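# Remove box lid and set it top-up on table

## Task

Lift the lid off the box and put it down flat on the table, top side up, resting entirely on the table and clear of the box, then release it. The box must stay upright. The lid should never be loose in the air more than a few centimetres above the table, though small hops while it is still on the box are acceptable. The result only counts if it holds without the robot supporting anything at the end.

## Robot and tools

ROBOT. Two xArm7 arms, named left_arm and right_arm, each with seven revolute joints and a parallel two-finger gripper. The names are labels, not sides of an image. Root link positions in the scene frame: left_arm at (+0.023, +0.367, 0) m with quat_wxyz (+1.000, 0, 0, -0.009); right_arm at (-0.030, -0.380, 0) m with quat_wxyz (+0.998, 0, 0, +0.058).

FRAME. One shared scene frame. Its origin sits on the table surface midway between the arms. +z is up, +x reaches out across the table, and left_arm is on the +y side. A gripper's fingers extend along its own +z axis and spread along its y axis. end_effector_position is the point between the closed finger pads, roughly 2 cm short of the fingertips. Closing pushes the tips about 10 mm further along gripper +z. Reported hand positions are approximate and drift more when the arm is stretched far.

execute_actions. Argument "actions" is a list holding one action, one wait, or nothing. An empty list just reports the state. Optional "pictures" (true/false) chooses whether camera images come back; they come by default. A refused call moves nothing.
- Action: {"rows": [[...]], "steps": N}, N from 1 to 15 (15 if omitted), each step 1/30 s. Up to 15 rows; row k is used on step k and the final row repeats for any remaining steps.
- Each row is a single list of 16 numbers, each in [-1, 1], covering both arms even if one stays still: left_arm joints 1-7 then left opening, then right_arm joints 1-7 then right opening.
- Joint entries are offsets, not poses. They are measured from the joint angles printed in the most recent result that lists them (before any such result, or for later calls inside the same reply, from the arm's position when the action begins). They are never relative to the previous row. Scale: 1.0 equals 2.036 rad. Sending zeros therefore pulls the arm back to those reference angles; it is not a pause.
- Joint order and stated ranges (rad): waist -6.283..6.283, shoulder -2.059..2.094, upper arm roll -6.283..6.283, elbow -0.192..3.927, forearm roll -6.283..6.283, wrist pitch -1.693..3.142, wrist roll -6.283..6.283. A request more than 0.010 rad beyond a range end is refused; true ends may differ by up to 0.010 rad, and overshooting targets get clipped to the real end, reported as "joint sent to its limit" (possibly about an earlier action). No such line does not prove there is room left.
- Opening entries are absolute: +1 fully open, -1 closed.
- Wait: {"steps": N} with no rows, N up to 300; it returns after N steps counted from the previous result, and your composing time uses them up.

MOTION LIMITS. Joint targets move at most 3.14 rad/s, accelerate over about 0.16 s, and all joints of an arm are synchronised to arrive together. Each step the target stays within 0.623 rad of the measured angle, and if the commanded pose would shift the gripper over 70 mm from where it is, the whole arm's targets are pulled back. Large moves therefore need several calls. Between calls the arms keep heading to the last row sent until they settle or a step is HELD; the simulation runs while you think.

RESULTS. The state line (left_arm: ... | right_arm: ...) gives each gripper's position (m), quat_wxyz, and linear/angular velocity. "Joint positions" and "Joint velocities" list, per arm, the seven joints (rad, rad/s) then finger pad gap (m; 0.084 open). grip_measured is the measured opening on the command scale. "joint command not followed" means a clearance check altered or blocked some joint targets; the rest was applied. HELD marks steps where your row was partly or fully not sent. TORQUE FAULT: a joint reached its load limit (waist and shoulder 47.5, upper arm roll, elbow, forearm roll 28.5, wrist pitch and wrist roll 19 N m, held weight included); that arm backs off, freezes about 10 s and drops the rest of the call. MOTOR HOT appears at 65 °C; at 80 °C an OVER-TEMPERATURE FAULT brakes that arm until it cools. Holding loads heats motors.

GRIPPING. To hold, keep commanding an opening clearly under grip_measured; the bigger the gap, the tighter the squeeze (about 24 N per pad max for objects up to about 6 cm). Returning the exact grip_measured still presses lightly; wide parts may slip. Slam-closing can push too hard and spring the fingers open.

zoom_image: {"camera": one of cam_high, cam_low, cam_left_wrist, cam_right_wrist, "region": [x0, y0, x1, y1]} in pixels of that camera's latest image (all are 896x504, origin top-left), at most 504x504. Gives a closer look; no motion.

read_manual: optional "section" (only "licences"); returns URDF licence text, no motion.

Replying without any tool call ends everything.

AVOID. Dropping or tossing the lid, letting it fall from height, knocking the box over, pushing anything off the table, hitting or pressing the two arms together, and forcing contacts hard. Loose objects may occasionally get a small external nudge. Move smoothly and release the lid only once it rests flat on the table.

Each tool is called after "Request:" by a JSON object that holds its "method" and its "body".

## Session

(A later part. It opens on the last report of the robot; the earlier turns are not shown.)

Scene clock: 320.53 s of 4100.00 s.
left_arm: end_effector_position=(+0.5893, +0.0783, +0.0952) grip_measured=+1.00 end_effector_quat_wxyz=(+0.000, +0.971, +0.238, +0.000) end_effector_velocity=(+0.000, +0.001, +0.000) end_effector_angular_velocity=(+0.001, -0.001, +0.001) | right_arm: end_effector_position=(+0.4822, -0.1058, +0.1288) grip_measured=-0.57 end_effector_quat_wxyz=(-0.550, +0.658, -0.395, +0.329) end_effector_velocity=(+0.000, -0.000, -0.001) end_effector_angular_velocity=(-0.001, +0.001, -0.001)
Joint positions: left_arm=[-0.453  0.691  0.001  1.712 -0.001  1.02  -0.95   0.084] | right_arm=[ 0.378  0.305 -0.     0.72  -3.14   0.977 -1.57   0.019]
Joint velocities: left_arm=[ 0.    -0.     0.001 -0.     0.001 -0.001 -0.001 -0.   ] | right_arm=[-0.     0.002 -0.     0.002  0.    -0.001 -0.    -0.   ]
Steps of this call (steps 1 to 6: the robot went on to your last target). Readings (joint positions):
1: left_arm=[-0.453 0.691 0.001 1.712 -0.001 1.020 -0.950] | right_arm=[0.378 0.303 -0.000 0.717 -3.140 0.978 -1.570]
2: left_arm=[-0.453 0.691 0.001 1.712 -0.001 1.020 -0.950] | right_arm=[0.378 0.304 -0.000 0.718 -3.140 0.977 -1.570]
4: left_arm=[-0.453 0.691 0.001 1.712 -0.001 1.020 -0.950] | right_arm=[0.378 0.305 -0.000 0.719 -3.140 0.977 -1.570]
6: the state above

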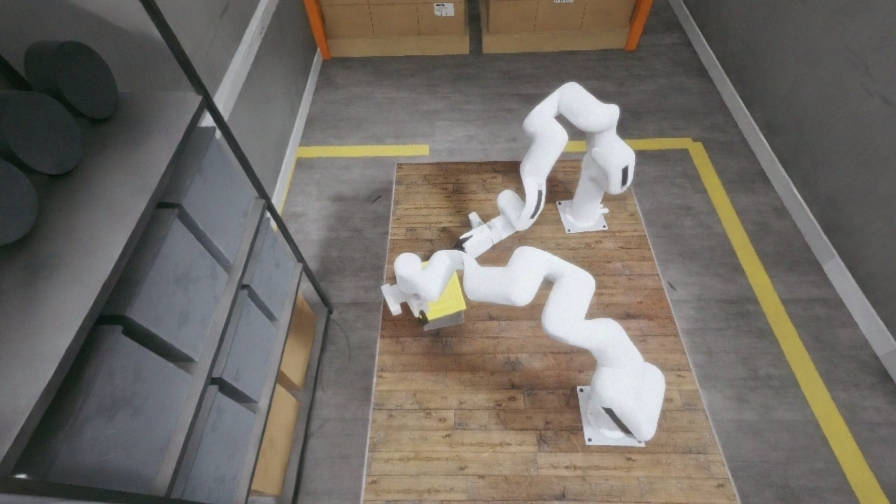

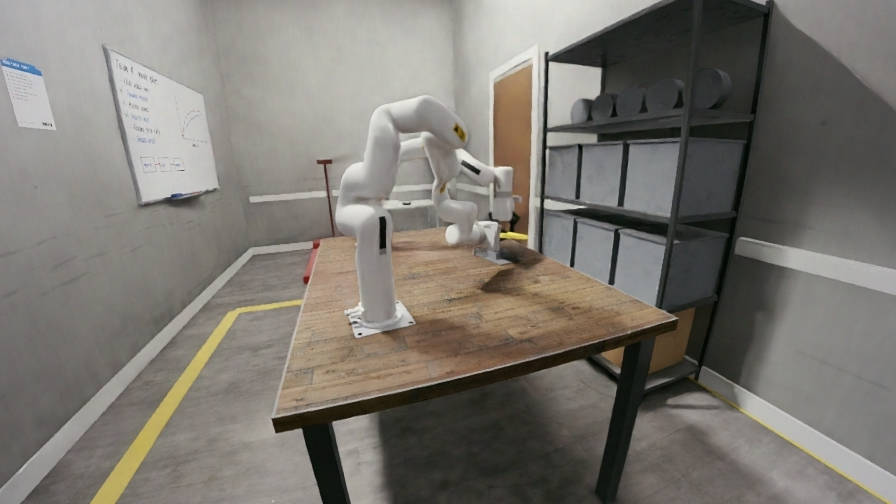

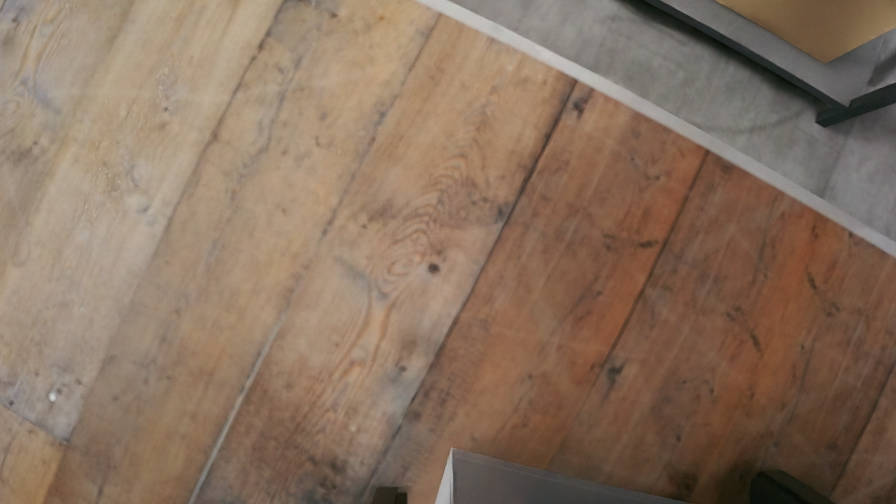

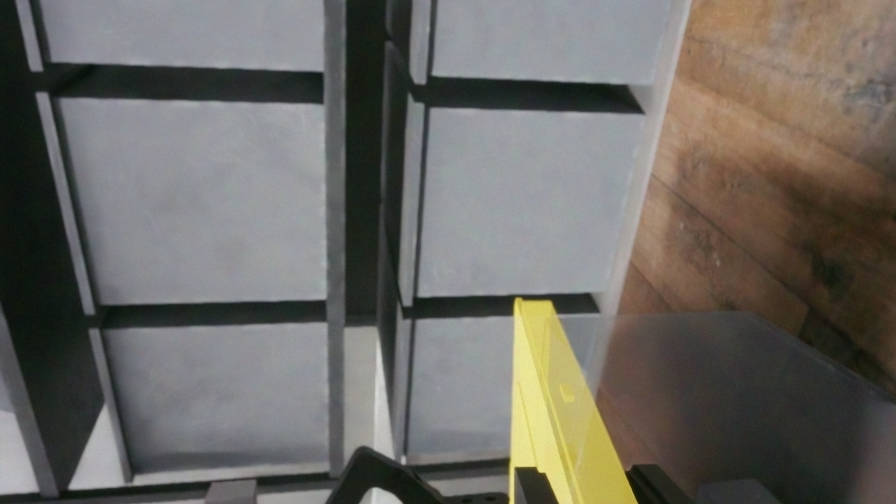

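Request:
{"method": "execute_actions", "body": {"actions": []}}

Scene clock: 341.80 s of 4100.00 s.
left_arm: end_effector_position=(+0.5895, +0.0785, +0.0954) grip_measured=+1.00 end_effector_quat_wxyz=(+0.000, +0.971, +0.238, +0.001) end_effector_velocity=(-0.000, +0.000, -0.000) end_effector_angular_velocity=(+0.001, +0.001, -0.001) | right_arm: end_effector_position=(+0.4823, -0.1057, +0.1289) grip_measured=-0.57 end_effector_quat_wxyz=(-0.550, +0.658, -0.395, +0.329) end_effector_velocity=(+0.000, -0.000, -0.000) end_effector_angular_velocity=(+0.000, +0.000, -0.000)
Joint positions: left_arm=[-0.453  0.691  0.002  1.712 -0.001  1.02  -0.951  0.084] | right_arm=[ 0.378  0.305 -0.     0.72  -3.14   0.977 -1.57   0.019]
Joint velocities: left_arm=[ 0.    -0.     0.    -0.001  0.    -0.     0.002  0.   ] | right_arm=[-0.     0.001  0.     0.    -0.     0.     0.     0.   ]
Steps of this call (steps 1 to 15: the robot went on to your last target; steps 16 to 90: nothing new was sent; then 18.27 s passed at rest). Readings (joint positions):
1: left_arm=[-0.453 0.691 0.002 1.712 -0.001 1.020 -0.950] | right_arm=[0.378 0.305 -0.000 0.720 -3.140 0.977 -1.570]
2: left_arm=[-0.453 0.691 0.002 1.712 -0.001 1.020 -0.950] | right_arm=[0.378 0.305 -0.000 0.720 -3.140 0.977 -1.570]
4: left_arm=[-0.453 0.691 0.002 1.712 -0.001 1.020 -0.950] | right_arm=[0.378 0.305 -0.000 0.720 -3.140 0.977 -1.570]
8: left_arm=[-0.453 0.691 0.002 1.712 -0.001 1.020 -0.950] | right_arm=[0.378 0.305 -0.000 0.720 -3.140 0.977 -1.570]
90: the state above
All arms were judged still, so your last target was given up. Only a new action makes them travel on or press farther. Fingers that are still opening or closing keep moving.

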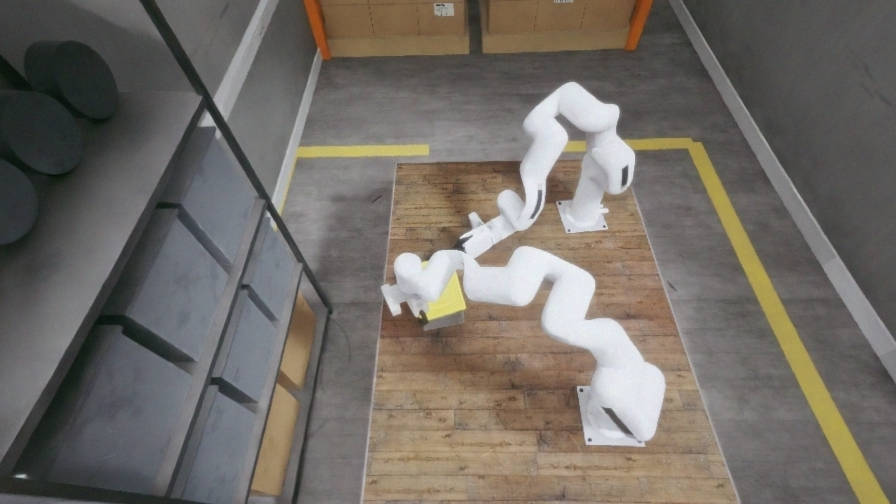

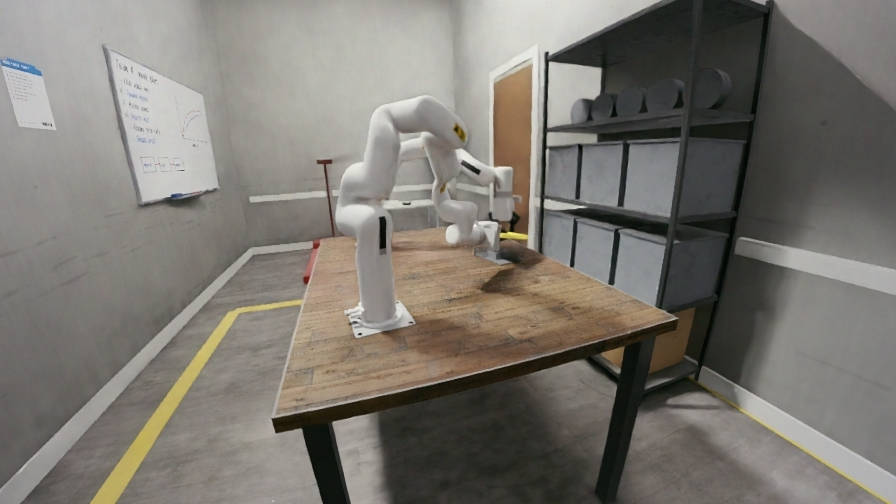

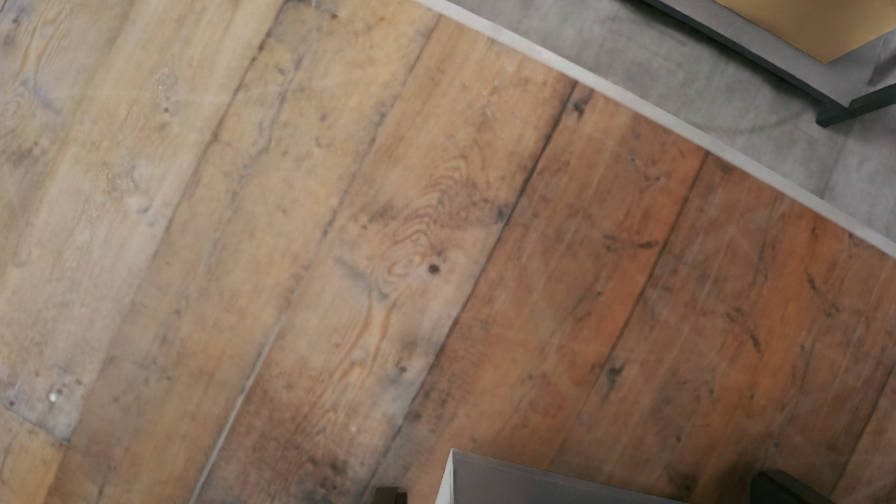

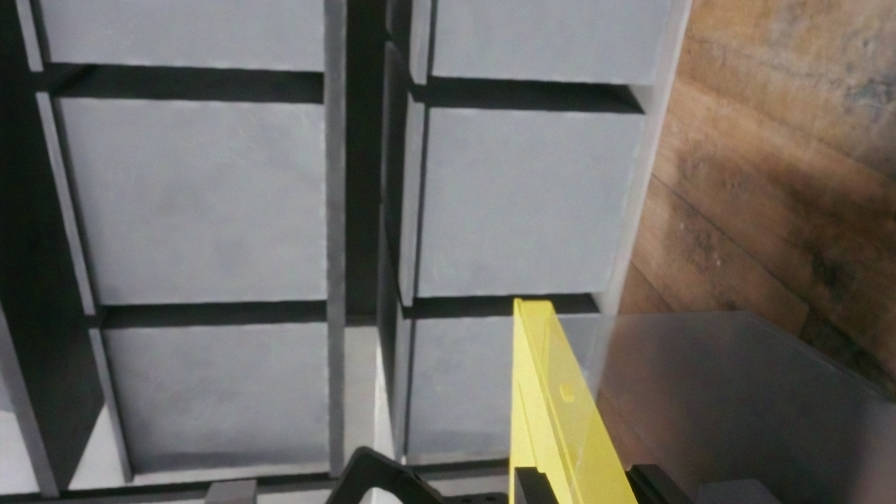

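Request:
{"method": "execute_actions", "body": {"actions": [{"rows":[[0,0,0,0,0,0,0,1,0,0,0,0,0,0,0,-0.6],[0,0,0,0,0,0,0,1,0,0,0,0,0,0,0,-0.65],[0,0,0,0,0,0,0,1,0,0,0,0,0,0,0,-0.7],[0,0,0,0,0,0,0,1,0,0,0,0,0,0,0,-0.75],[0,0,0,0,0,0,0,1,0,0,0,0,0,0,0,-0.8],[0,0,0,0,0,0,0,1,0,0,0,0,0,0,0,-0.85],[0,0,0,0,0,0,0,1,0,0,0,0,0,0,0,-0.9],[0,0,0,0,0,0,0,1,0,0,0,0,0,0,0,-0.95],[0,0,0,0,0,0,0,1,0,0,0,0,0,0,0,-1]],"steps":15}]}}

Scene clock: 348.17 s of 4100.00 s.
left_arm: end_effector_position=(+0.5895, +0.0786, +0.0954) grip_measured=+1.00 end_effector_quat_wxyz=(+0.000, +0.971, +0.238, +0.001) end_effector_velocity=(-0.000, -0.000, -0.001) end_effector_angular_velocity=(-0.000, +0.002, +0.001) | right_arm: end_effector_position=(+0.4823, -0.1058, +0.1288) grip_measured=-0.68 end_effector_quat_wxyz=(-0.550, +0.658, -0.395, +0.329) end_effector_velocity=(+0.000, +0.000, +0.001) end_effector_angular_velocity=(+0.001, -0.001, +0.000)
Joint positions: left_arm=[-0.453  0.69   0.002  1.712 -0.001  1.02  -0.951  0.084] | right_arm=[ 0.378  0.305 -0.     0.72  -3.14   0.976 -1.57   0.014]
Joint velocities: left_arm=[ 0.     0.001 -0.    -0.001 -0.001 -0.    -0.    -0.   ] | right_arm=[ 0.    -0.    -0.     0.001  0.     0.     0.     0.   ]
Steps of this call (steps 1 to 90: nothing new was sent; then 2.87 s passed at rest; steps 91 to 105: all 15 steps of this action). Readings (joint positions):
91: left_arm=[-0.453 0.691 0.002 1.712 -0.001 1.020 -0.951] | right_arm=[0.378 0.305 -0.000 0.720 -3.140 0.977 -1.570]
92: left_arm=[-0.453 0.691 0.002 1.712 -0.001 1.020 -0.951] | right_arm=[0.378 0.305 -0.000 0.720 -3.140 0.977 -1.570]
94: left_arm=[-0.453 0.690 0.002 1.712 -0.001 1.020 -0.951] | right_arm=[0.378 0.305 -0.000 0.720 -3.140 0.976 -1.570]
98: left_arm=[-0.453 0.690 0.002 1.712 -0.001 1.020 -0.950] | right_arm=[0.378 0.305 -0.000 0.720 -3.140 0.976 -1.570]
105: the state above

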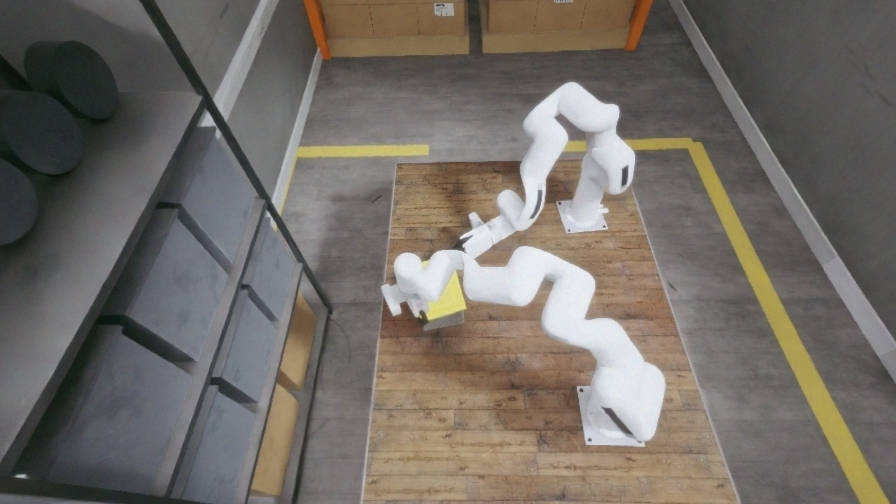

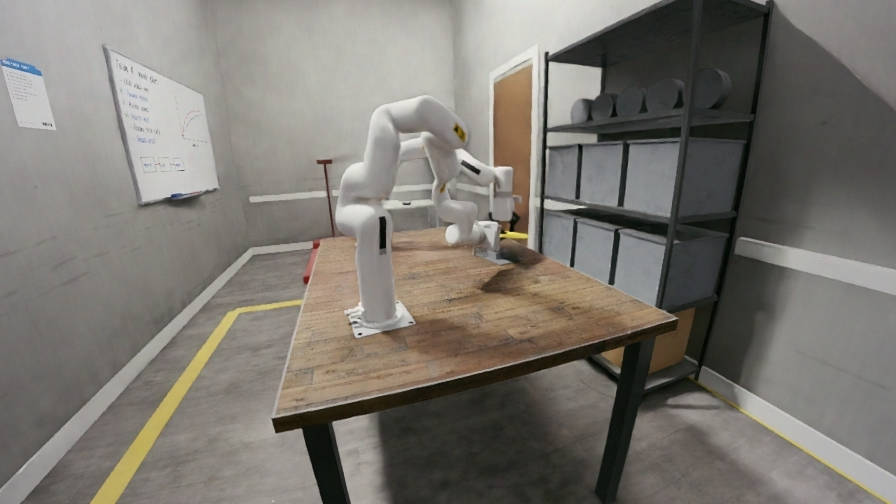

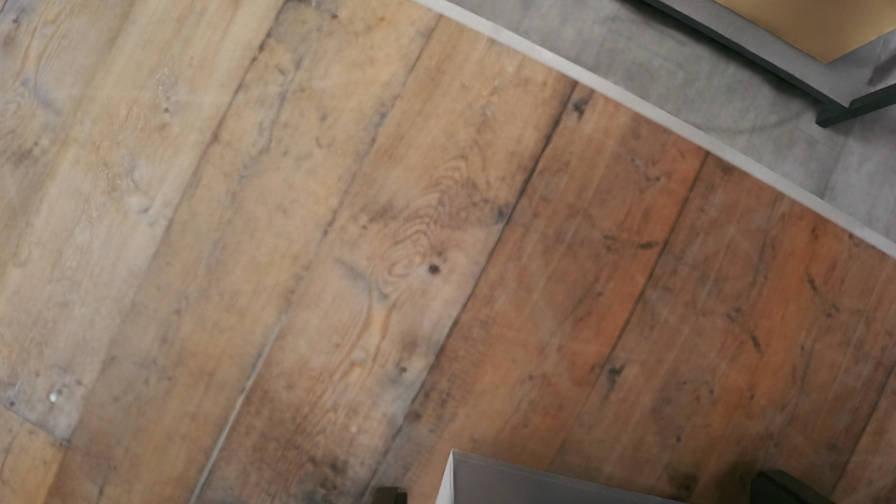

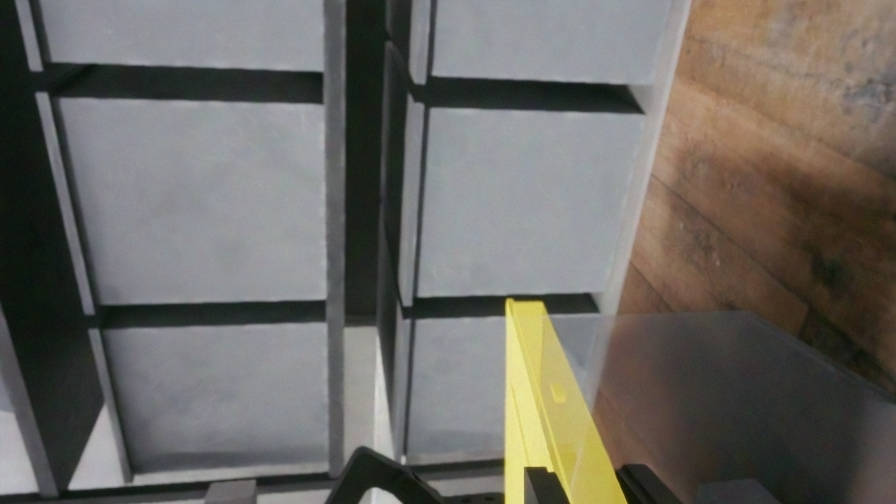

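Request:
{"method": "execute_actions", "body": {"actions": [{"rows":[[0.001,0.0018,0,0.003,0,0.0012,0.001,1,0,0,0,0,0,0,0,-1],[0.0035,0.0061,0,0.0102,0,0.0042,0.0035,1,0,0,0,0,0,0,0,-1],[0.0064,0.0112,0,0.0189,0,0.0076,0.0064,1,0,0,0,0,0,0,0,-1],[0.0088,0.0155,0,0.0261,0,0.0106,0.0088,1,0,0,0,0,0,0,0,-1],[0.0098,0.0173,0,0.0291,0,0.0118,0.0098,1,0,0,0,0,0,0,0,-1],[0.0098,0.0162,0,0.0315,0,0.0153,0.0098,1,0,0,0,0,0,0,0,-1],[0.0098,0.0133,0,0.0379,0,0.0247,0.0098,1,0,0,0,0,0,0,0,-1],[0.0098,0.0089,0,0.0473,0,0.0386,0.0098,1,0,0,0,0,0,0,0,-1],[0.0098,0.0036,0,0.0588,0,0.0555,0.0098,1,0,0,0,0,0,0,0,-1],[0.0098,-0.0022,0,0.0713,0,0.0739,0.0098,1,0,0,0,0,0,0,0,-1],[0.0098,-0.0079,0,0.0838,0,0.0923,0.0098,1,0,0,0,0,0,0,0,-1],[0.0098,-0.0132,0,0.0953,0,0.1092,0.0098,1,0,0,0,0,0,0,0,-1],[0.0098,-0.0176,0,0.1047,0,0.1231,0.0098,1,0,0,0,0,0,0,0,-1],[0.0098,-0.0205,0,0.1111,0,0.1325,0.0098,1,0,0,0,0,0,0,0,-1],[0.0098,-0.0216,0,0.1135,0,0.136,0.0098,1,0,0,0,0,0,0,0,-1]],"steps":15}], "pictures": false}}

Scene clock: 370.87 s of 4100.00 s.
left_arm: end_effector_position=(+0.6058, +0.0838, +0.1662) grip_measured=+1.00 end_effector_quat_wxyz=(+0.001, +0.971, +0.237, +0.001) end_effector_velocity=(+0.009, -0.008, +0.426) end_effector_angular_velocity=(-0.055, -0.108, -0.006) | right_arm: end_effector_position=(+0.4823, -0.1057, +0.1288) grip_measured=-0.68 end_effector_quat_wxyz=(-0.550, +0.658, -0.395, +0.329) end_effector_velocity=(-0.000, -0.000, -0.001) end_effector_angular_velocity=(-0.001, +0.001, -0.000)
Joint positions: left_arm=[-0.434  0.672  0.001  1.888 -0.001  1.213 -0.931  0.084] | right_arm=[ 0.378  0.305 -0.     0.72  -3.14   0.976 -1.57   0.014]
Joint velocities: left_arm=[-0.002 -0.329 -0.003  0.658  0.001  0.866  0.     0.   ] | right_arm=[-0.     0.    -0.    -0.001  0.    -0.    -0.    -0.   ]
Steps of this call (steps 1 to 15: the robot went on to your last target; steps 16 to 90: nothing new was sent; then 19.20 s passed at rest; steps 91 to 105: all 15 steps of this action). Readings (joint positions):
91: left_arm=[-0.453 0.691 0.002 1.712 -0.001 1.020 -0.950] | right_arm=[0.378 0.305 -0.000 0.720 -3.140 0.977 -1.570]
92: left_arm=[-0.453 0.691 0.002 1.714 -0.001 1.021 -0.950] | right_arm=[0.378 0.305 -0.000 0.720 -3.140 0.977 -1.570]
94: left_arm=[-0.450 0.698 0.000 1.725 -0.001 1.026 -0.946] | right_arm=[0.378 0.305 -0.000 0.720 -3.140 0.977 -1.570]
98: left_arm=[-0.436 0.720 0.002 1.765 -0.001 1.048 -0.934] | right_arm=[0.378 0.305 -0.000 0.720 -3.140 0.977 -1.570]
105: the state above

Request:
{"method": "execute_actions", "body": {"actions": [{"rows":[[0.0047,-0.0128,0,0.027,0,0.0413,0,1,0,0.0003,0,-0.0003,0,0.0018,0,-1],[0.018,-0.0128,0,0.027,0,0.0413,0,1,0,0.0012,0,-0.0013,0,0.0068,0,-1],[0.0385,-0.0128,0,0.027,0,0.0413,0,1,0,0.0026,0,-0.0028,0,0.0145,0,-1],[0.0649,-0.0128,0,0.027,0,0.0413,0,1,0,0.0043,0,-0.0047,0,0.0245,0,-1],[0.0959,-0.0128,0,0.027,0,0.0413,0,1,0,0.0064,0,-0.0069,0,0.0362,0,-1],[0.1302,-0.0128,0,0.027,0,0.0413,0,1,0,0.0087,0,-0.0094,0,0.0492,0,-1],[0.1665,-0.0128,0,0.027,0,0.0413,0,1,0,0.0111,0,-0.0121,0,0.0629,0,-1],[0.2035,-0.0128,0,0.027,0,0.0413,0,1,0,0.0135,0,-0.0147,0,0.0768,0,-1],[0.2398,-0.0128,0,0.027,0,0.0413,0,1,0,0.0159,0,-0.0174,0,0.0905,0,-1],[0.2741,-0.0128,0,0.027,0,0.0413,0,1,0,0.0182,0,-0.0199,0,0.1035,0,-1],[0.3051,-0.0128,0,0.027,0,0.0413,0,1,0,0.0203,0,-0.0221,0,0.1152,0,-1],[0.3315,-0.0128,0,0.027,0,0.0413,0,1,0,0.022,0,-0.024,0,0.1252,0,-1],[0.352,-0.0128,0,0.027,0,0.0413,0,1,0,0.0234,0,-0.0255,0,0.1329,0,-1],[0.3653,-0.0128,0,0.027,0,0.0413,0,1,0,0.0243,0,-0.0265,0,0.1379,0,-1],[0.37,-0.0128,0,0.027,0,0.0413,0,1,0,0.0246,0,-0.0268,0,0.1397,0,-1]],"steps":15}], "pictures": false}}

Request:
{"method": "execute_actions", "body": {"actions": [{"steps":30}]}}

Scene clock: 386.20 s of 4100.00 s.
left_arm: end_effector_position=(+0.6580, +0.2563, +0.1999) grip_measured=+1.00 end_effector_quat_wxyz=(-0.000, +0.929, +0.370, +0.000) end_effector_velocity=(+0.079, +0.456, -0.001) end_effector_angular_velocity=(+0.004, +0.001, +0.716) | right_arm: end_effector_position=(+0.4828, -0.1055, +0.1415) grip_measured=-0.68 end_effector_quat_wxyz=(+0.597, -0.616, +0.369, -0.357) end_effector_velocity=(-0.007, -0.004, +0.034) end_effector_angular_velocity=(+0.171, -0.320, -0.000)
Joint positions: left_arm=[-0.156  0.646  0.003  1.943 -0.001  1.297 -0.931  0.084] | right_arm=[ 0.378  0.347 -0.     0.674 -3.14   1.213 -1.57   0.014]
Joint velocities: left_arm=[ 0.713  0.001  0.005 -0.     0.001  0.     0.     0.   ] | right_arm=[ 0.     0.105  0.    -0.114 -0.     0.582 -0.     0.   ]
Steps of this call (steps 1 to 30: the robot went on to your last target; steps 31 to 90: nothing new was sent; then 11.83 s passed at rest; steps 91 to 105: all 15 steps of this action). Readings (joint positions):
91: left_arm=[-0.433 0.647 0.002 1.943 -0.001 1.297 -0.931] | right_arm=[0.378 0.305 -0.000 0.720 -3.140 0.977 -1.570]
92: left_arm=[-0.431 0.646 0.001 1.943 -0.001 1.297 -0.931] | right_arm=[0.378 0.305 -0.000 0.720 -3.140 0.978 -1.570]
94: left_arm=[-0.415 0.646 -0.003 1.943 -0.001 1.297 -0.931] | right_arm=[0.378 0.307 -0.000 0.718 -3.140 0.987 -1.570]
98: left_arm=[-0.322 0.646 0.001 1.943 -0.001 1.297 -0.931] | right_arm=[0.378 0.317 -0.000 0.707 -3.140 1.045 -1.570]
105: the state above

Scene clock: 387.20 s of 4100.00 s.
left_arm: end_effector_position=(+0.6391, +0.5560, +0.2000) grip_measured=+1.00 end_effector_quat_wxyz=(+0.001, +0.817, +0.577, -0.000) end_effector_velocity=(-0.009, +0.027, -0.002) end_effector_angular_velocity=(+0.015, +0.008, +0.042) | right_arm: end_effector_position=(+0.4823, -0.1058, +0.1450) grip_measured=-0.68 end_effector_quat_wxyz=(+0.607, -0.606, +0.363, -0.363) end_effector_velocity=(+0.000, -0.000, -0.000) end_effector_angular_velocity=(-0.000, +0.000, -0.000)
Joint positions: left_arm=[ 0.317  0.645 -0.001  1.943 -0.001  1.297 -0.931  0.084] | right_arm=[ 0.378  0.355 -0.     0.665 -3.14   1.261 -1.57   0.014]
Joint velocities: left_arm=[ 0.022  0.002  0.025 -0.001  0.001 -0.    -0.001  0.   ] | right_arm=[-0.  0.  0. -0.  0.  0.  0.  0.]
Steps of this call (steps 1 to 30: the robot went on to your last target). Readings (joint positions):
1: left_arm=[-0.132 0.646 0.003 1.943 -0.001 1.297 -0.931] | right_arm=[0.378 0.350 -0.000 0.671 -3.140 1.230 -1.570]
2: left_arm=[-0.109 0.646 0.003 1.943 -0.001 1.297 -0.931] | right_arm=[0.378 0.352 -0.000 0.668 -3.140 1.242 -1.570]
4: left_arm=[-0.062 0.646 0.003 1.943 -0.001 1.297 -0.931] | right_arm=[0.378 0.354 -0.000 0.666 -3.140 1.254 -1.570]
8: left_arm=[0.033 0.646 0.003 1.943 -0.001 1.297 -0.931] | right_arm=[0.378 0.355 -0.000 0.666 -3.140 1.260 -1.570]
30: the state above

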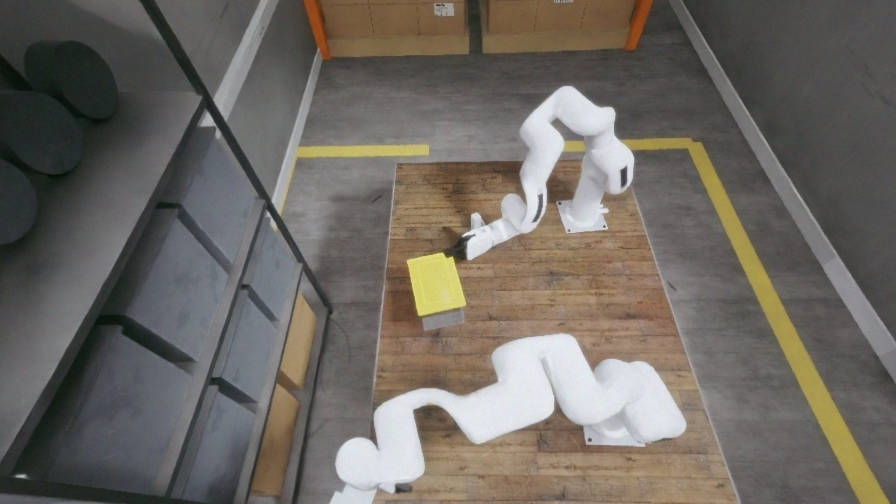

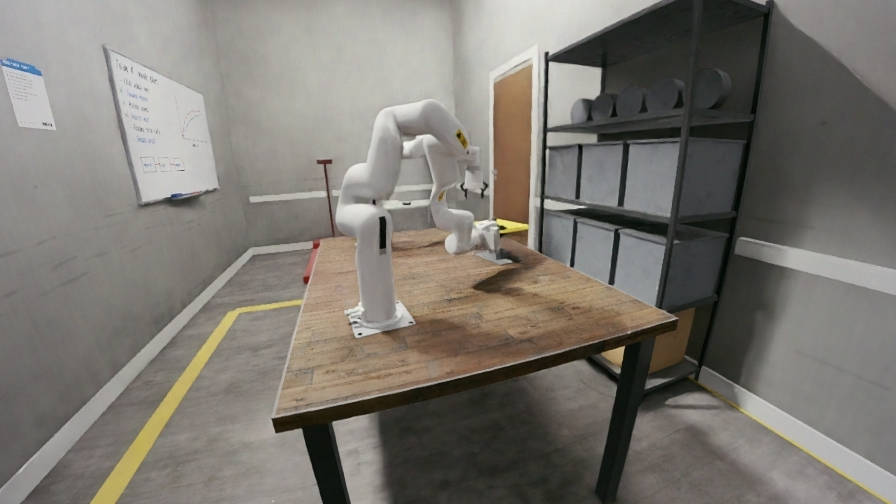

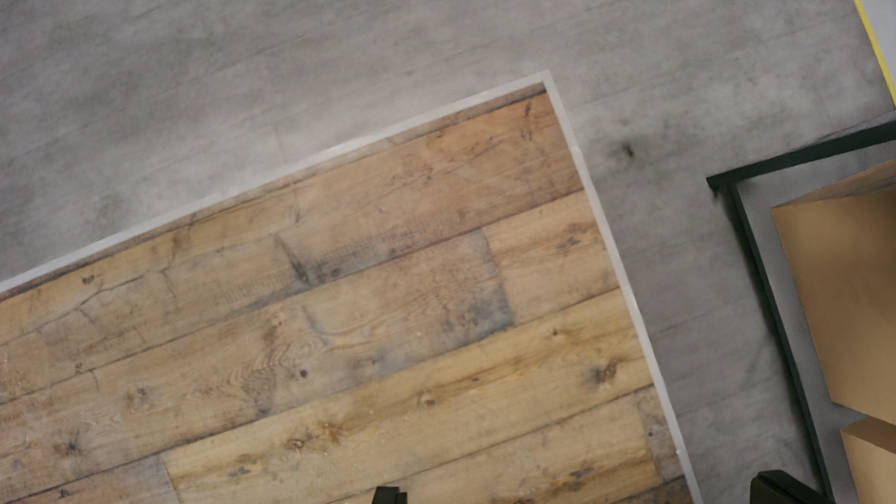

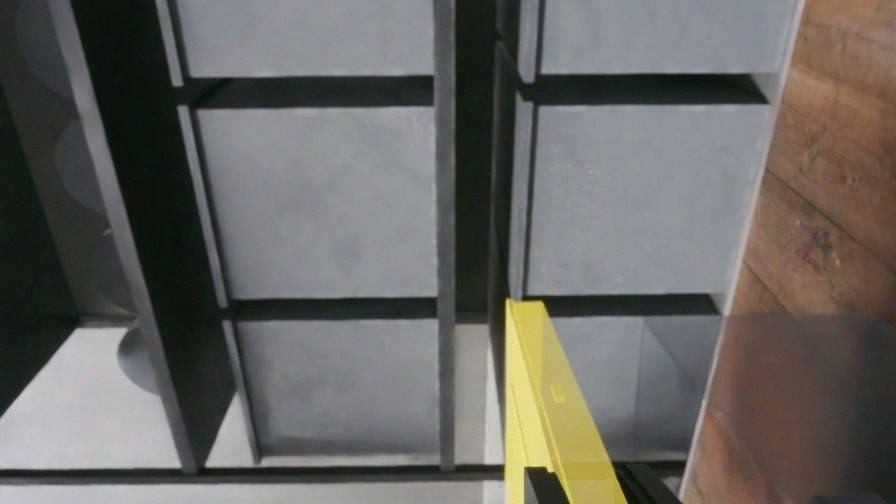

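Request:
{"method": "execute_actions", "body": {"actions": [{"rows":[[0,0,0,0,0,0,0,1,0.0028,-0.0014,0,-0.0026,0,0.0011,0,-1],[0,0,0,0,0,0,0,1,0.0109,-0.0055,0,-0.0099,0,0.0044,0,-1],[0,0,0,0,0,0,0,1,0.0233,-0.0117,0,-0.0211,0,0.0094,0,-1],[0,0,0,0,0,0,0,1,0.0393,-0.0197,0,-0.0357,0,0.0159,0,-1],[0,0,0,0,0,0,0,1,0.0581,-0.0292,0,-0.0527,0,0.0234,0,-1],[0,0,0,0,0,0,0,1,0.0788,-0.0396,0,-0.0716,0,0.0318,0,-1],[0,0,0,0,0,0,0,1,0.1008,-0.0506,0,-0.0915,0,0.0407,0,-1],[0,0,0,0,0,0,0,1,0.1232,-0.0619,0,-0.1118,0,0.0497,0,-1],[0,0,0,0,0,0,0,1,0.1452,-0.0729,0,-0.1317,0,0.0586,0,-1],[0,0,0,0,0,0,0,1,0.1659,-0.0833,0,-0.1506,0,0.067,0,-1],[0,0,0,0,0,0,0,1,0.1847,-0.0928,0,-0.1676,0,0.0745,0,-1],[0,0,0,0,0,0,0,1,0.2007,-0.1008,0,-0.1822,0,0.081,0,-1],[0,0,0,0,0,0,0,1,0.2131,-0.107,0,-0.1934,0,0.086,0,-1],[0,0,0,0,0,0,0,1,0.2212,-0.1111,0,-0.2007,0,0.0893,0,-1],[0,0,0,0,0,0,0,1,0.224,-0.1125,0,-0.2033,0,0.0904,0,-1]],"steps":15}], "pictures": false}}

Request:
{"method": "execute_actions", "body": {"actions": [{"steps":24}]}}

Scene clock: 404.53 s of 4100.00 s.
left_arm: end_effector_position=(+0.6391, +0.5560, +0.2000) grip_measured=+1.00 end_effector_quat_wxyz=(+0.001, +0.817, +0.577, -0.000) end_effector_velocity=(+0.001, -0.001, -0.000) end_effector_angular_velocity=(-0.000, -0.001, -0.001) | right_arm: end_effector_position=(+0.3293, -0.0236, +0.1452) grip_measured=-0.68 end_effector_quat_wxyz=(+0.653, -0.653, +0.272, -0.271) end_effector_velocity=(-0.459, +0.142, -0.001) end_effector_angular_velocity=(-0.002, +0.000, +0.838)
Joint positions: left_arm=[ 0.317  0.645 -0.001  1.943 -0.001  1.297 -0.931  0.084] | right_arm=[ 0.666  0.211  0.001  0.405 -3.141  1.377 -1.57   0.014]
Joint velocities: left_arm=[-0.001  0.001 -0.001  0.001  0.    -0.001 -0.001  0.   ] | right_arm=[ 0.84  -0.423 -0.002 -0.762  0.     0.338  0.     0.   ]
Steps of this call (steps 1 to 15: the robot went on to your last target; steps 16 to 90: nothing new was sent; then 13.83 s passed at rest; steps 91 to 105: all 15 steps of this action). Readings (joint positions):
91: left_arm=[0.319 0.646 0.001 1.943 -0.001 1.297 -0.931] | right_arm=[0.378 0.355 -0.000 0.665 -3.140 1.261 -1.570]
92: left_arm=[0.319 0.646 0.001 1.943 -0.001 1.297 -0.931] | right_arm=[0.379 0.355 -0.001 0.664 -3.140 1.262 -1.570]
94: left_arm=[0.318 0.646 0.000 1.943 -0.001 1.297 -0.931] | right_arm=[0.391 0.348 -0.003 0.653 -3.140 1.267 -1.570]
98: left_arm=[0.317 0.645 -0.001 1.943 -0.001 1.297 -0.931] | right_arm=[0.475 0.306 -0.001 0.577 -3.140 1.301 -1.570]
105: the state above

Scene clock: 405.33 s of 4100.00 s.
left_arm: end_effector_position=(+0.6391, +0.5560, +0.2000) grip_measured=+1.00 end_effector_quat_wxyz=(+0.001, +0.817, +0.577, -0.000) end_effector_velocity=(+0.000, +0.000, -0.000) end_effector_angular_velocity=(+0.001, +0.000, -0.001) | right_arm: end_effector_position=(+0.2388, -0.0067, +0.1448) grip_measured=-0.68 end_effector_quat_wxyz=(+0.673, -0.673, +0.217, -0.217) end_effector_velocity=(-0.001, +0.001, +0.000) end_effector_angular_velocity=(+0.001, -0.000, +0.002)
Joint positions: left_arm=[ 0.317  0.645 -0.001  1.943 -0.001  1.297 -0.931  0.084] | right_arm=[ 0.834  0.126 -0.     0.252 -3.14   1.445 -1.57   0.014]
Joint velocities: left_arm=[-0.     0.001 -0.    -0.     0.002 -0.001 -0.     0.   ] | right_arm=[ 0.001 -0.     0.001  0.    -0.     0.     0.    -0.   ]
Steps of this call (steps 1 to 24: the robot went on to your last target). Readings (joint positions):
1: left_arm=[0.317 0.645 -0.001 1.943 -0.001 1.297 -0.931] | right_arm=[0.694 0.197 0.001 0.379 -3.141 1.388 -1.570]
2: left_arm=[0.317 0.645 -0.001 1.943 -0.001 1.297 -0.931] | right_arm=[0.723 0.182 0.001 0.353 -3.141 1.400 -1.570]
4: left_arm=[0.317 0.645 -0.001 1.943 -0.001 1.297 -0.931] | right_arm=[0.778 0.154 0.001 0.302 -3.141 1.422 -1.570]
8: left_arm=[0.317 0.645 -0.001 1.943 -0.001 1.297 -0.931] | right_arm=[0.829 0.129 0.001 0.255 -3.141 1.442 -1.570]
24: the state above

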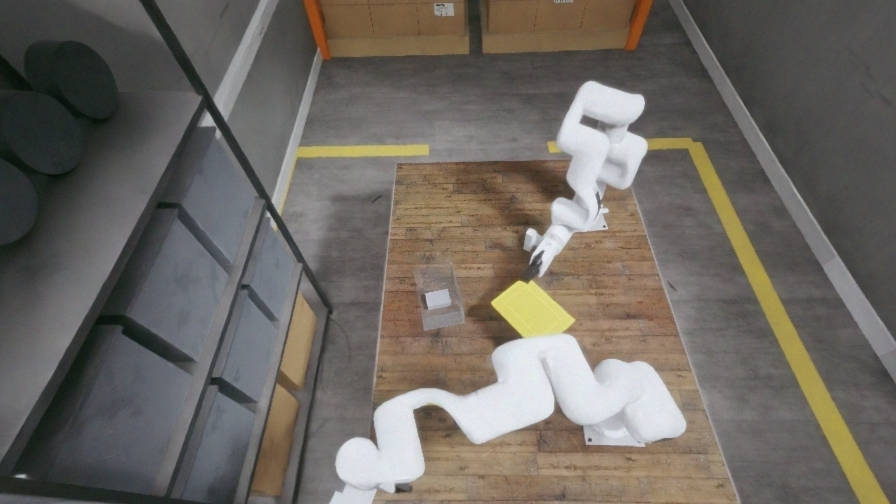

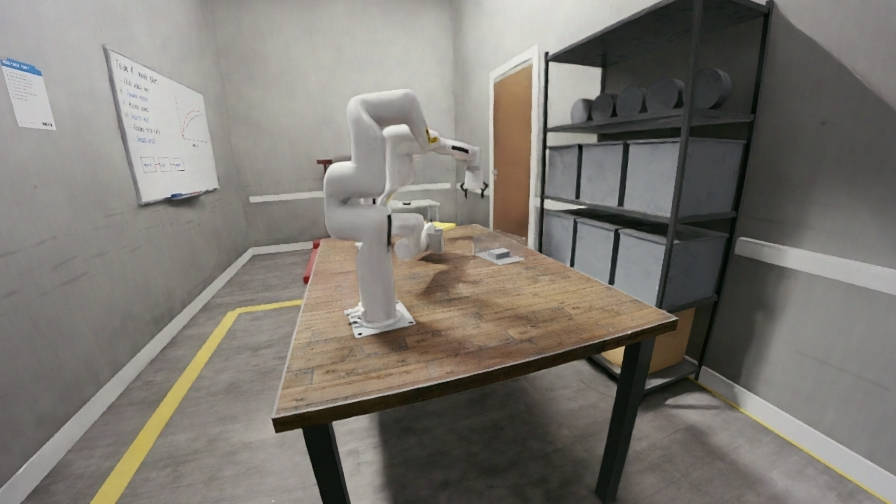

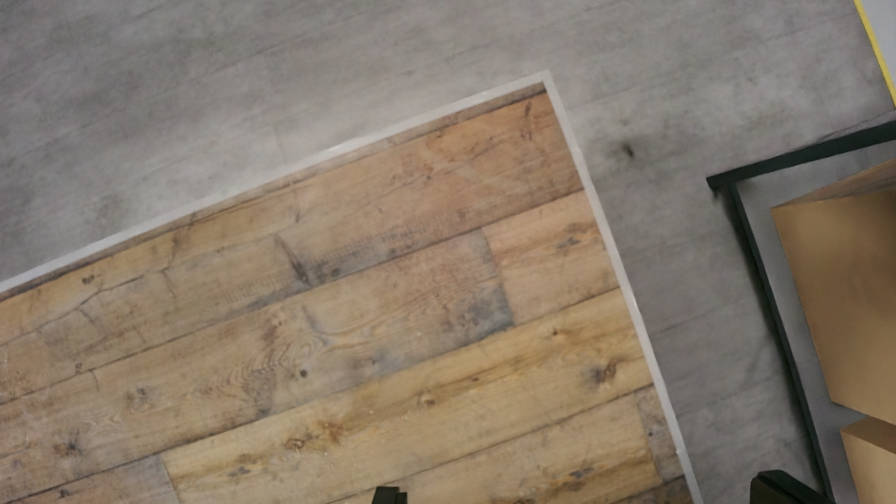

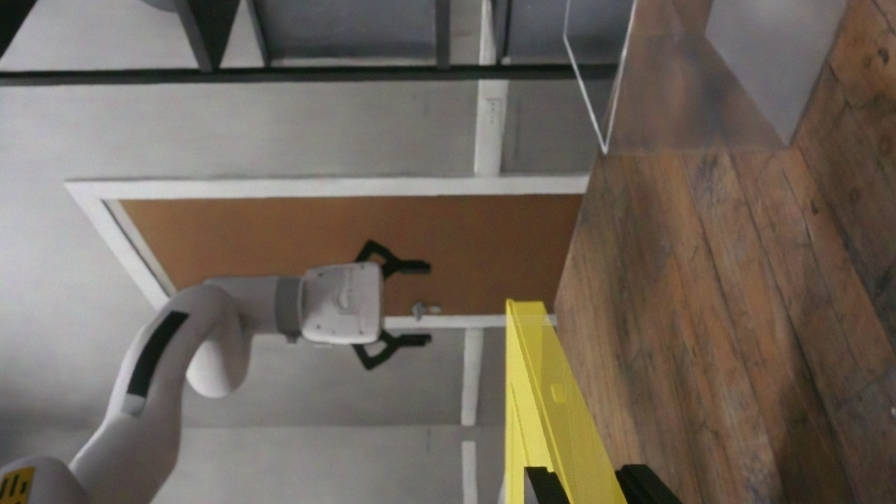

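Request:
{"method": "execute_actions", "body": {"actions": [{"rows":[[0,0,0,0,0,0,0,1,0,0.0012,0,0.0007,0,-0.001,0,-1],[0,0,0,0,0,0,0,1,0,0.0045,0,0.0026,0,-0.0038,0,-1],[0,0,0,0,0,0,0,1,0,0.0097,0,0.0056,0,-0.0082,0,-1],[0,0,0,0,0,0,0,1,0,0.0163,0,0.0094,0,-0.0138,0,-1],[0,0,0,0,0,0,0,1,0,0.0241,0,0.0139,0,-0.0203,0,-1],[0,0,0,0,0,0,0,1,0,0.0328,0,0.0188,0,-0.0276,0,-1],[0,0,0,0,0,0,0,1,0,0.0419,0,0.0241,0,-0.0353,0,-1],[0,0,0,0,0,0,0,1,0,0.0512,0,0.0294,0,-0.0431,0,-1],[0,0,0,0,0,0,0,1,0,0.0603,0,0.0347,0,-0.0508,0,-1],[0,0,0,0,0,0,0,1,0,0.069,0,0.0396,0,-0.0581,0,-1],[0,0,0,0,0,0,0,1,0,0.0768,0,0.0441,0,-0.0646,0,-1],[0,0,0,0,0,0,0,1,0,0.0834,0,0.0479,0,-0.0702,0,-1],[0,0,0,0,0,0,0,1,0,0.0886,0,0.0509,0,-0.0746,0,-1],[0,0,0,0,0,0,0,1,0,0.0919,0,0.0528,0,-0.0774,0,-1],[0,0,0,0,0,0,0,1,0,0.0931,0,0.0535,0,-0.0784,0,-1]],"steps":15}], "pictures": false}}

Request:
{"method": "execute_actions", "body": {"actions": [{"steps":15}]}}

Scene clock: 423.57 s of 4100.00 s.
left_arm: end_effector_position=(+0.6391, +0.5560, +0.2000) grip_measured=+1.00 end_effector_quat_wxyz=(+0.001, +0.817, +0.577, -0.000) end_effector_velocity=(+0.000, -0.000, +0.000) end_effector_angular_velocity=(+0.001, -0.001, +0.000) | right_arm: end_effector_position=(+0.2392, -0.0061, +0.0700) grip_measured=-0.68 end_effector_quat_wxyz=(-0.601, +0.738, -0.238, +0.193) end_effector_velocity=(-0.010, -0.013, -0.177) end_effector_angular_velocity=(-0.388, +0.279, +0.001)
Joint positions: left_arm=[ 0.317  0.645 -0.001  1.943 -0.001  1.297 -0.931  0.084] | right_arm=[ 0.834  0.287 -0.     0.343 -3.14   1.31  -1.57   0.014]
Joint velocities: left_arm=[-0.    -0.    -0.001  0.001  0.001  0.    -0.001 -0.   ] | right_arm=[ 0.     0.376  0.001  0.21  -0.    -0.311  0.     0.   ]
Steps of this call (steps 1 to 15: the robot went on to your last target; steps 16 to 90: nothing new was sent; then 14.73 s passed at rest; steps 91 to 105: all 15 steps of this action). Readings (joint positions):
91: left_arm=[0.317 0.645 -0.001 1.943 -0.001 1.297 -0.931] | right_arm=[0.834 0.126 -0.000 0.252 -3.140 1.445 -1.570]
92: left_arm=[0.317 0.645 -0.001 1.943 -0.001 1.297 -0.931] | right_arm=[0.834 0.127 -0.000 0.252 -3.140 1.444 -1.570]
94: left_arm=[0.317 0.645 -0.001 1.943 -0.001 1.297 -0.931] | right_arm=[0.834 0.133 -0.000 0.256 -3.140 1.439 -1.570]
98: left_arm=[0.317 0.645 -0.001 1.943 -0.001 1.297 -0.931] | right_arm=[0.834 0.173 -0.000 0.279 -3.140 1.405 -1.570]
105: the state above

Scene clock: 424.07 s of 4100.00 s.
left_arm: end_effector_position=(+0.6391, +0.5560, +0.2000) grip_measured=+1.00 end_effector_quat_wxyz=(+0.001, +0.817, +0.577, -0.000) end_effector_velocity=(-0.000, +0.000, -0.001) end_effector_angular_velocity=(+0.000, +0.001, +0.002) | right_arm: end_effector_position=(+0.2387, -0.0069, +0.0569) grip_measured=-0.68 end_effector_quat_wxyz=(-0.588, +0.749, -0.241, +0.189) end_effector_velocity=(-0.000, +0.000, -0.001) end_effector_angular_velocity=(-0.001, +0.001, -0.000)
Joint positions: left_arm=[ 0.317  0.645 -0.001  1.943 -0.001  1.297 -0.931  0.084] | right_arm=[ 0.834  0.315 -0.     0.361 -3.14   1.285 -1.57   0.014]
Joint velocities: left_arm=[ 0.     0.001  0.001  0.001  0.     0.001 -0.001 -0.   ] | right_arm=[-0.     0.003  0.     0.001  0.    -0.     0.    -0.   ]
Steps of this call (steps 1 to 15: the robot went on to your last target). Readings (joint positions):
1: left_arm=[0.317 0.645 -0.001 1.943 -0.001 1.297 -0.931] | right_arm=[0.834 0.298 -0.000 0.350 -3.140 1.301 -1.570]
2: left_arm=[0.317 0.645 -0.001 1.943 -0.001 1.297 -0.931] | right_arm=[0.834 0.306 -0.000 0.354 -3.140 1.295 -1.570]
4: left_arm=[0.317 0.645 -0.001 1.943 -0.001 1.297 -0.931] | right_arm=[0.834 0.313 -0.000 0.358 -3.140 1.289 -1.570]
8: left_arm=[0.317 0.645 -0.001 1.943 -0.001 1.297 -0.931] | right_arm=[0.834 0.315 -0.000 0.360 -3.140 1.286 -1.570]
15: the state above

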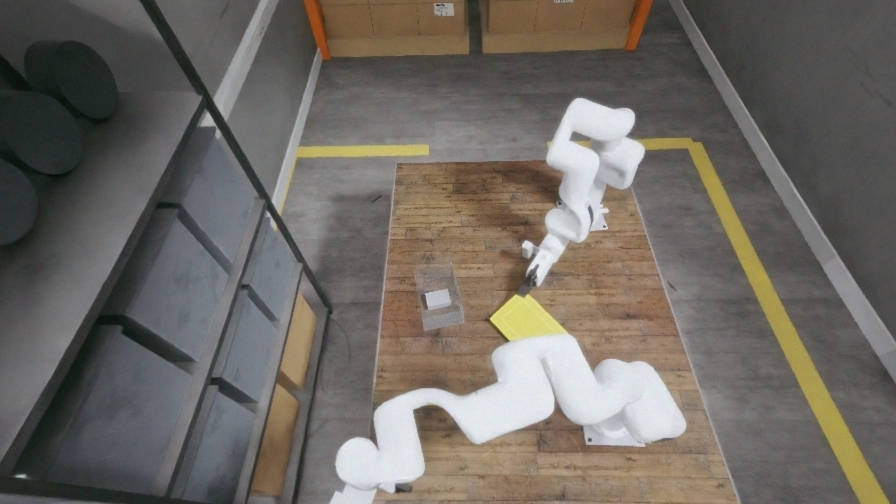

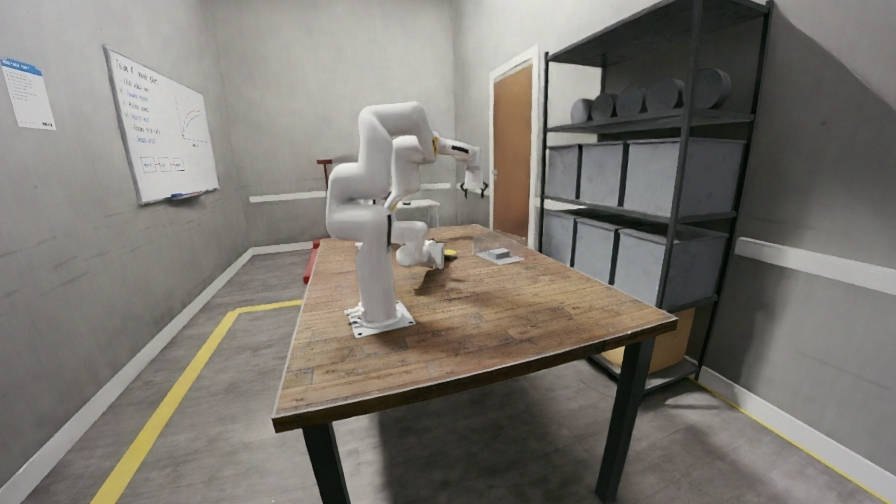

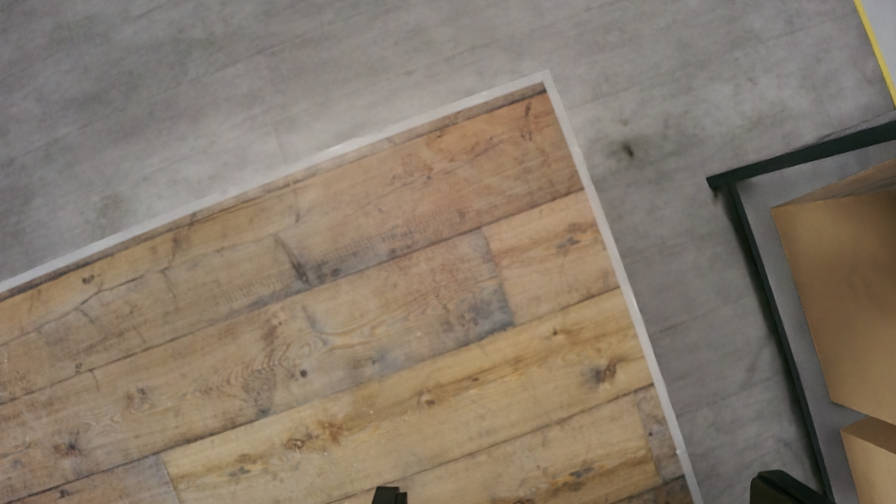

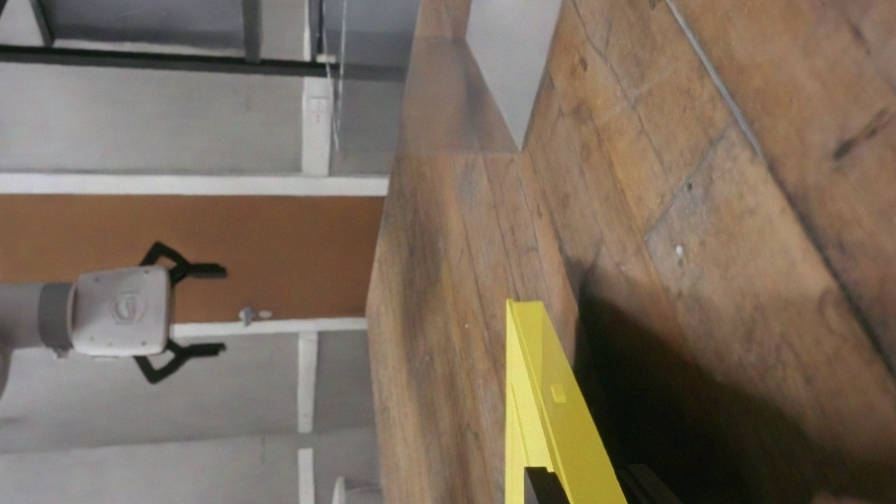

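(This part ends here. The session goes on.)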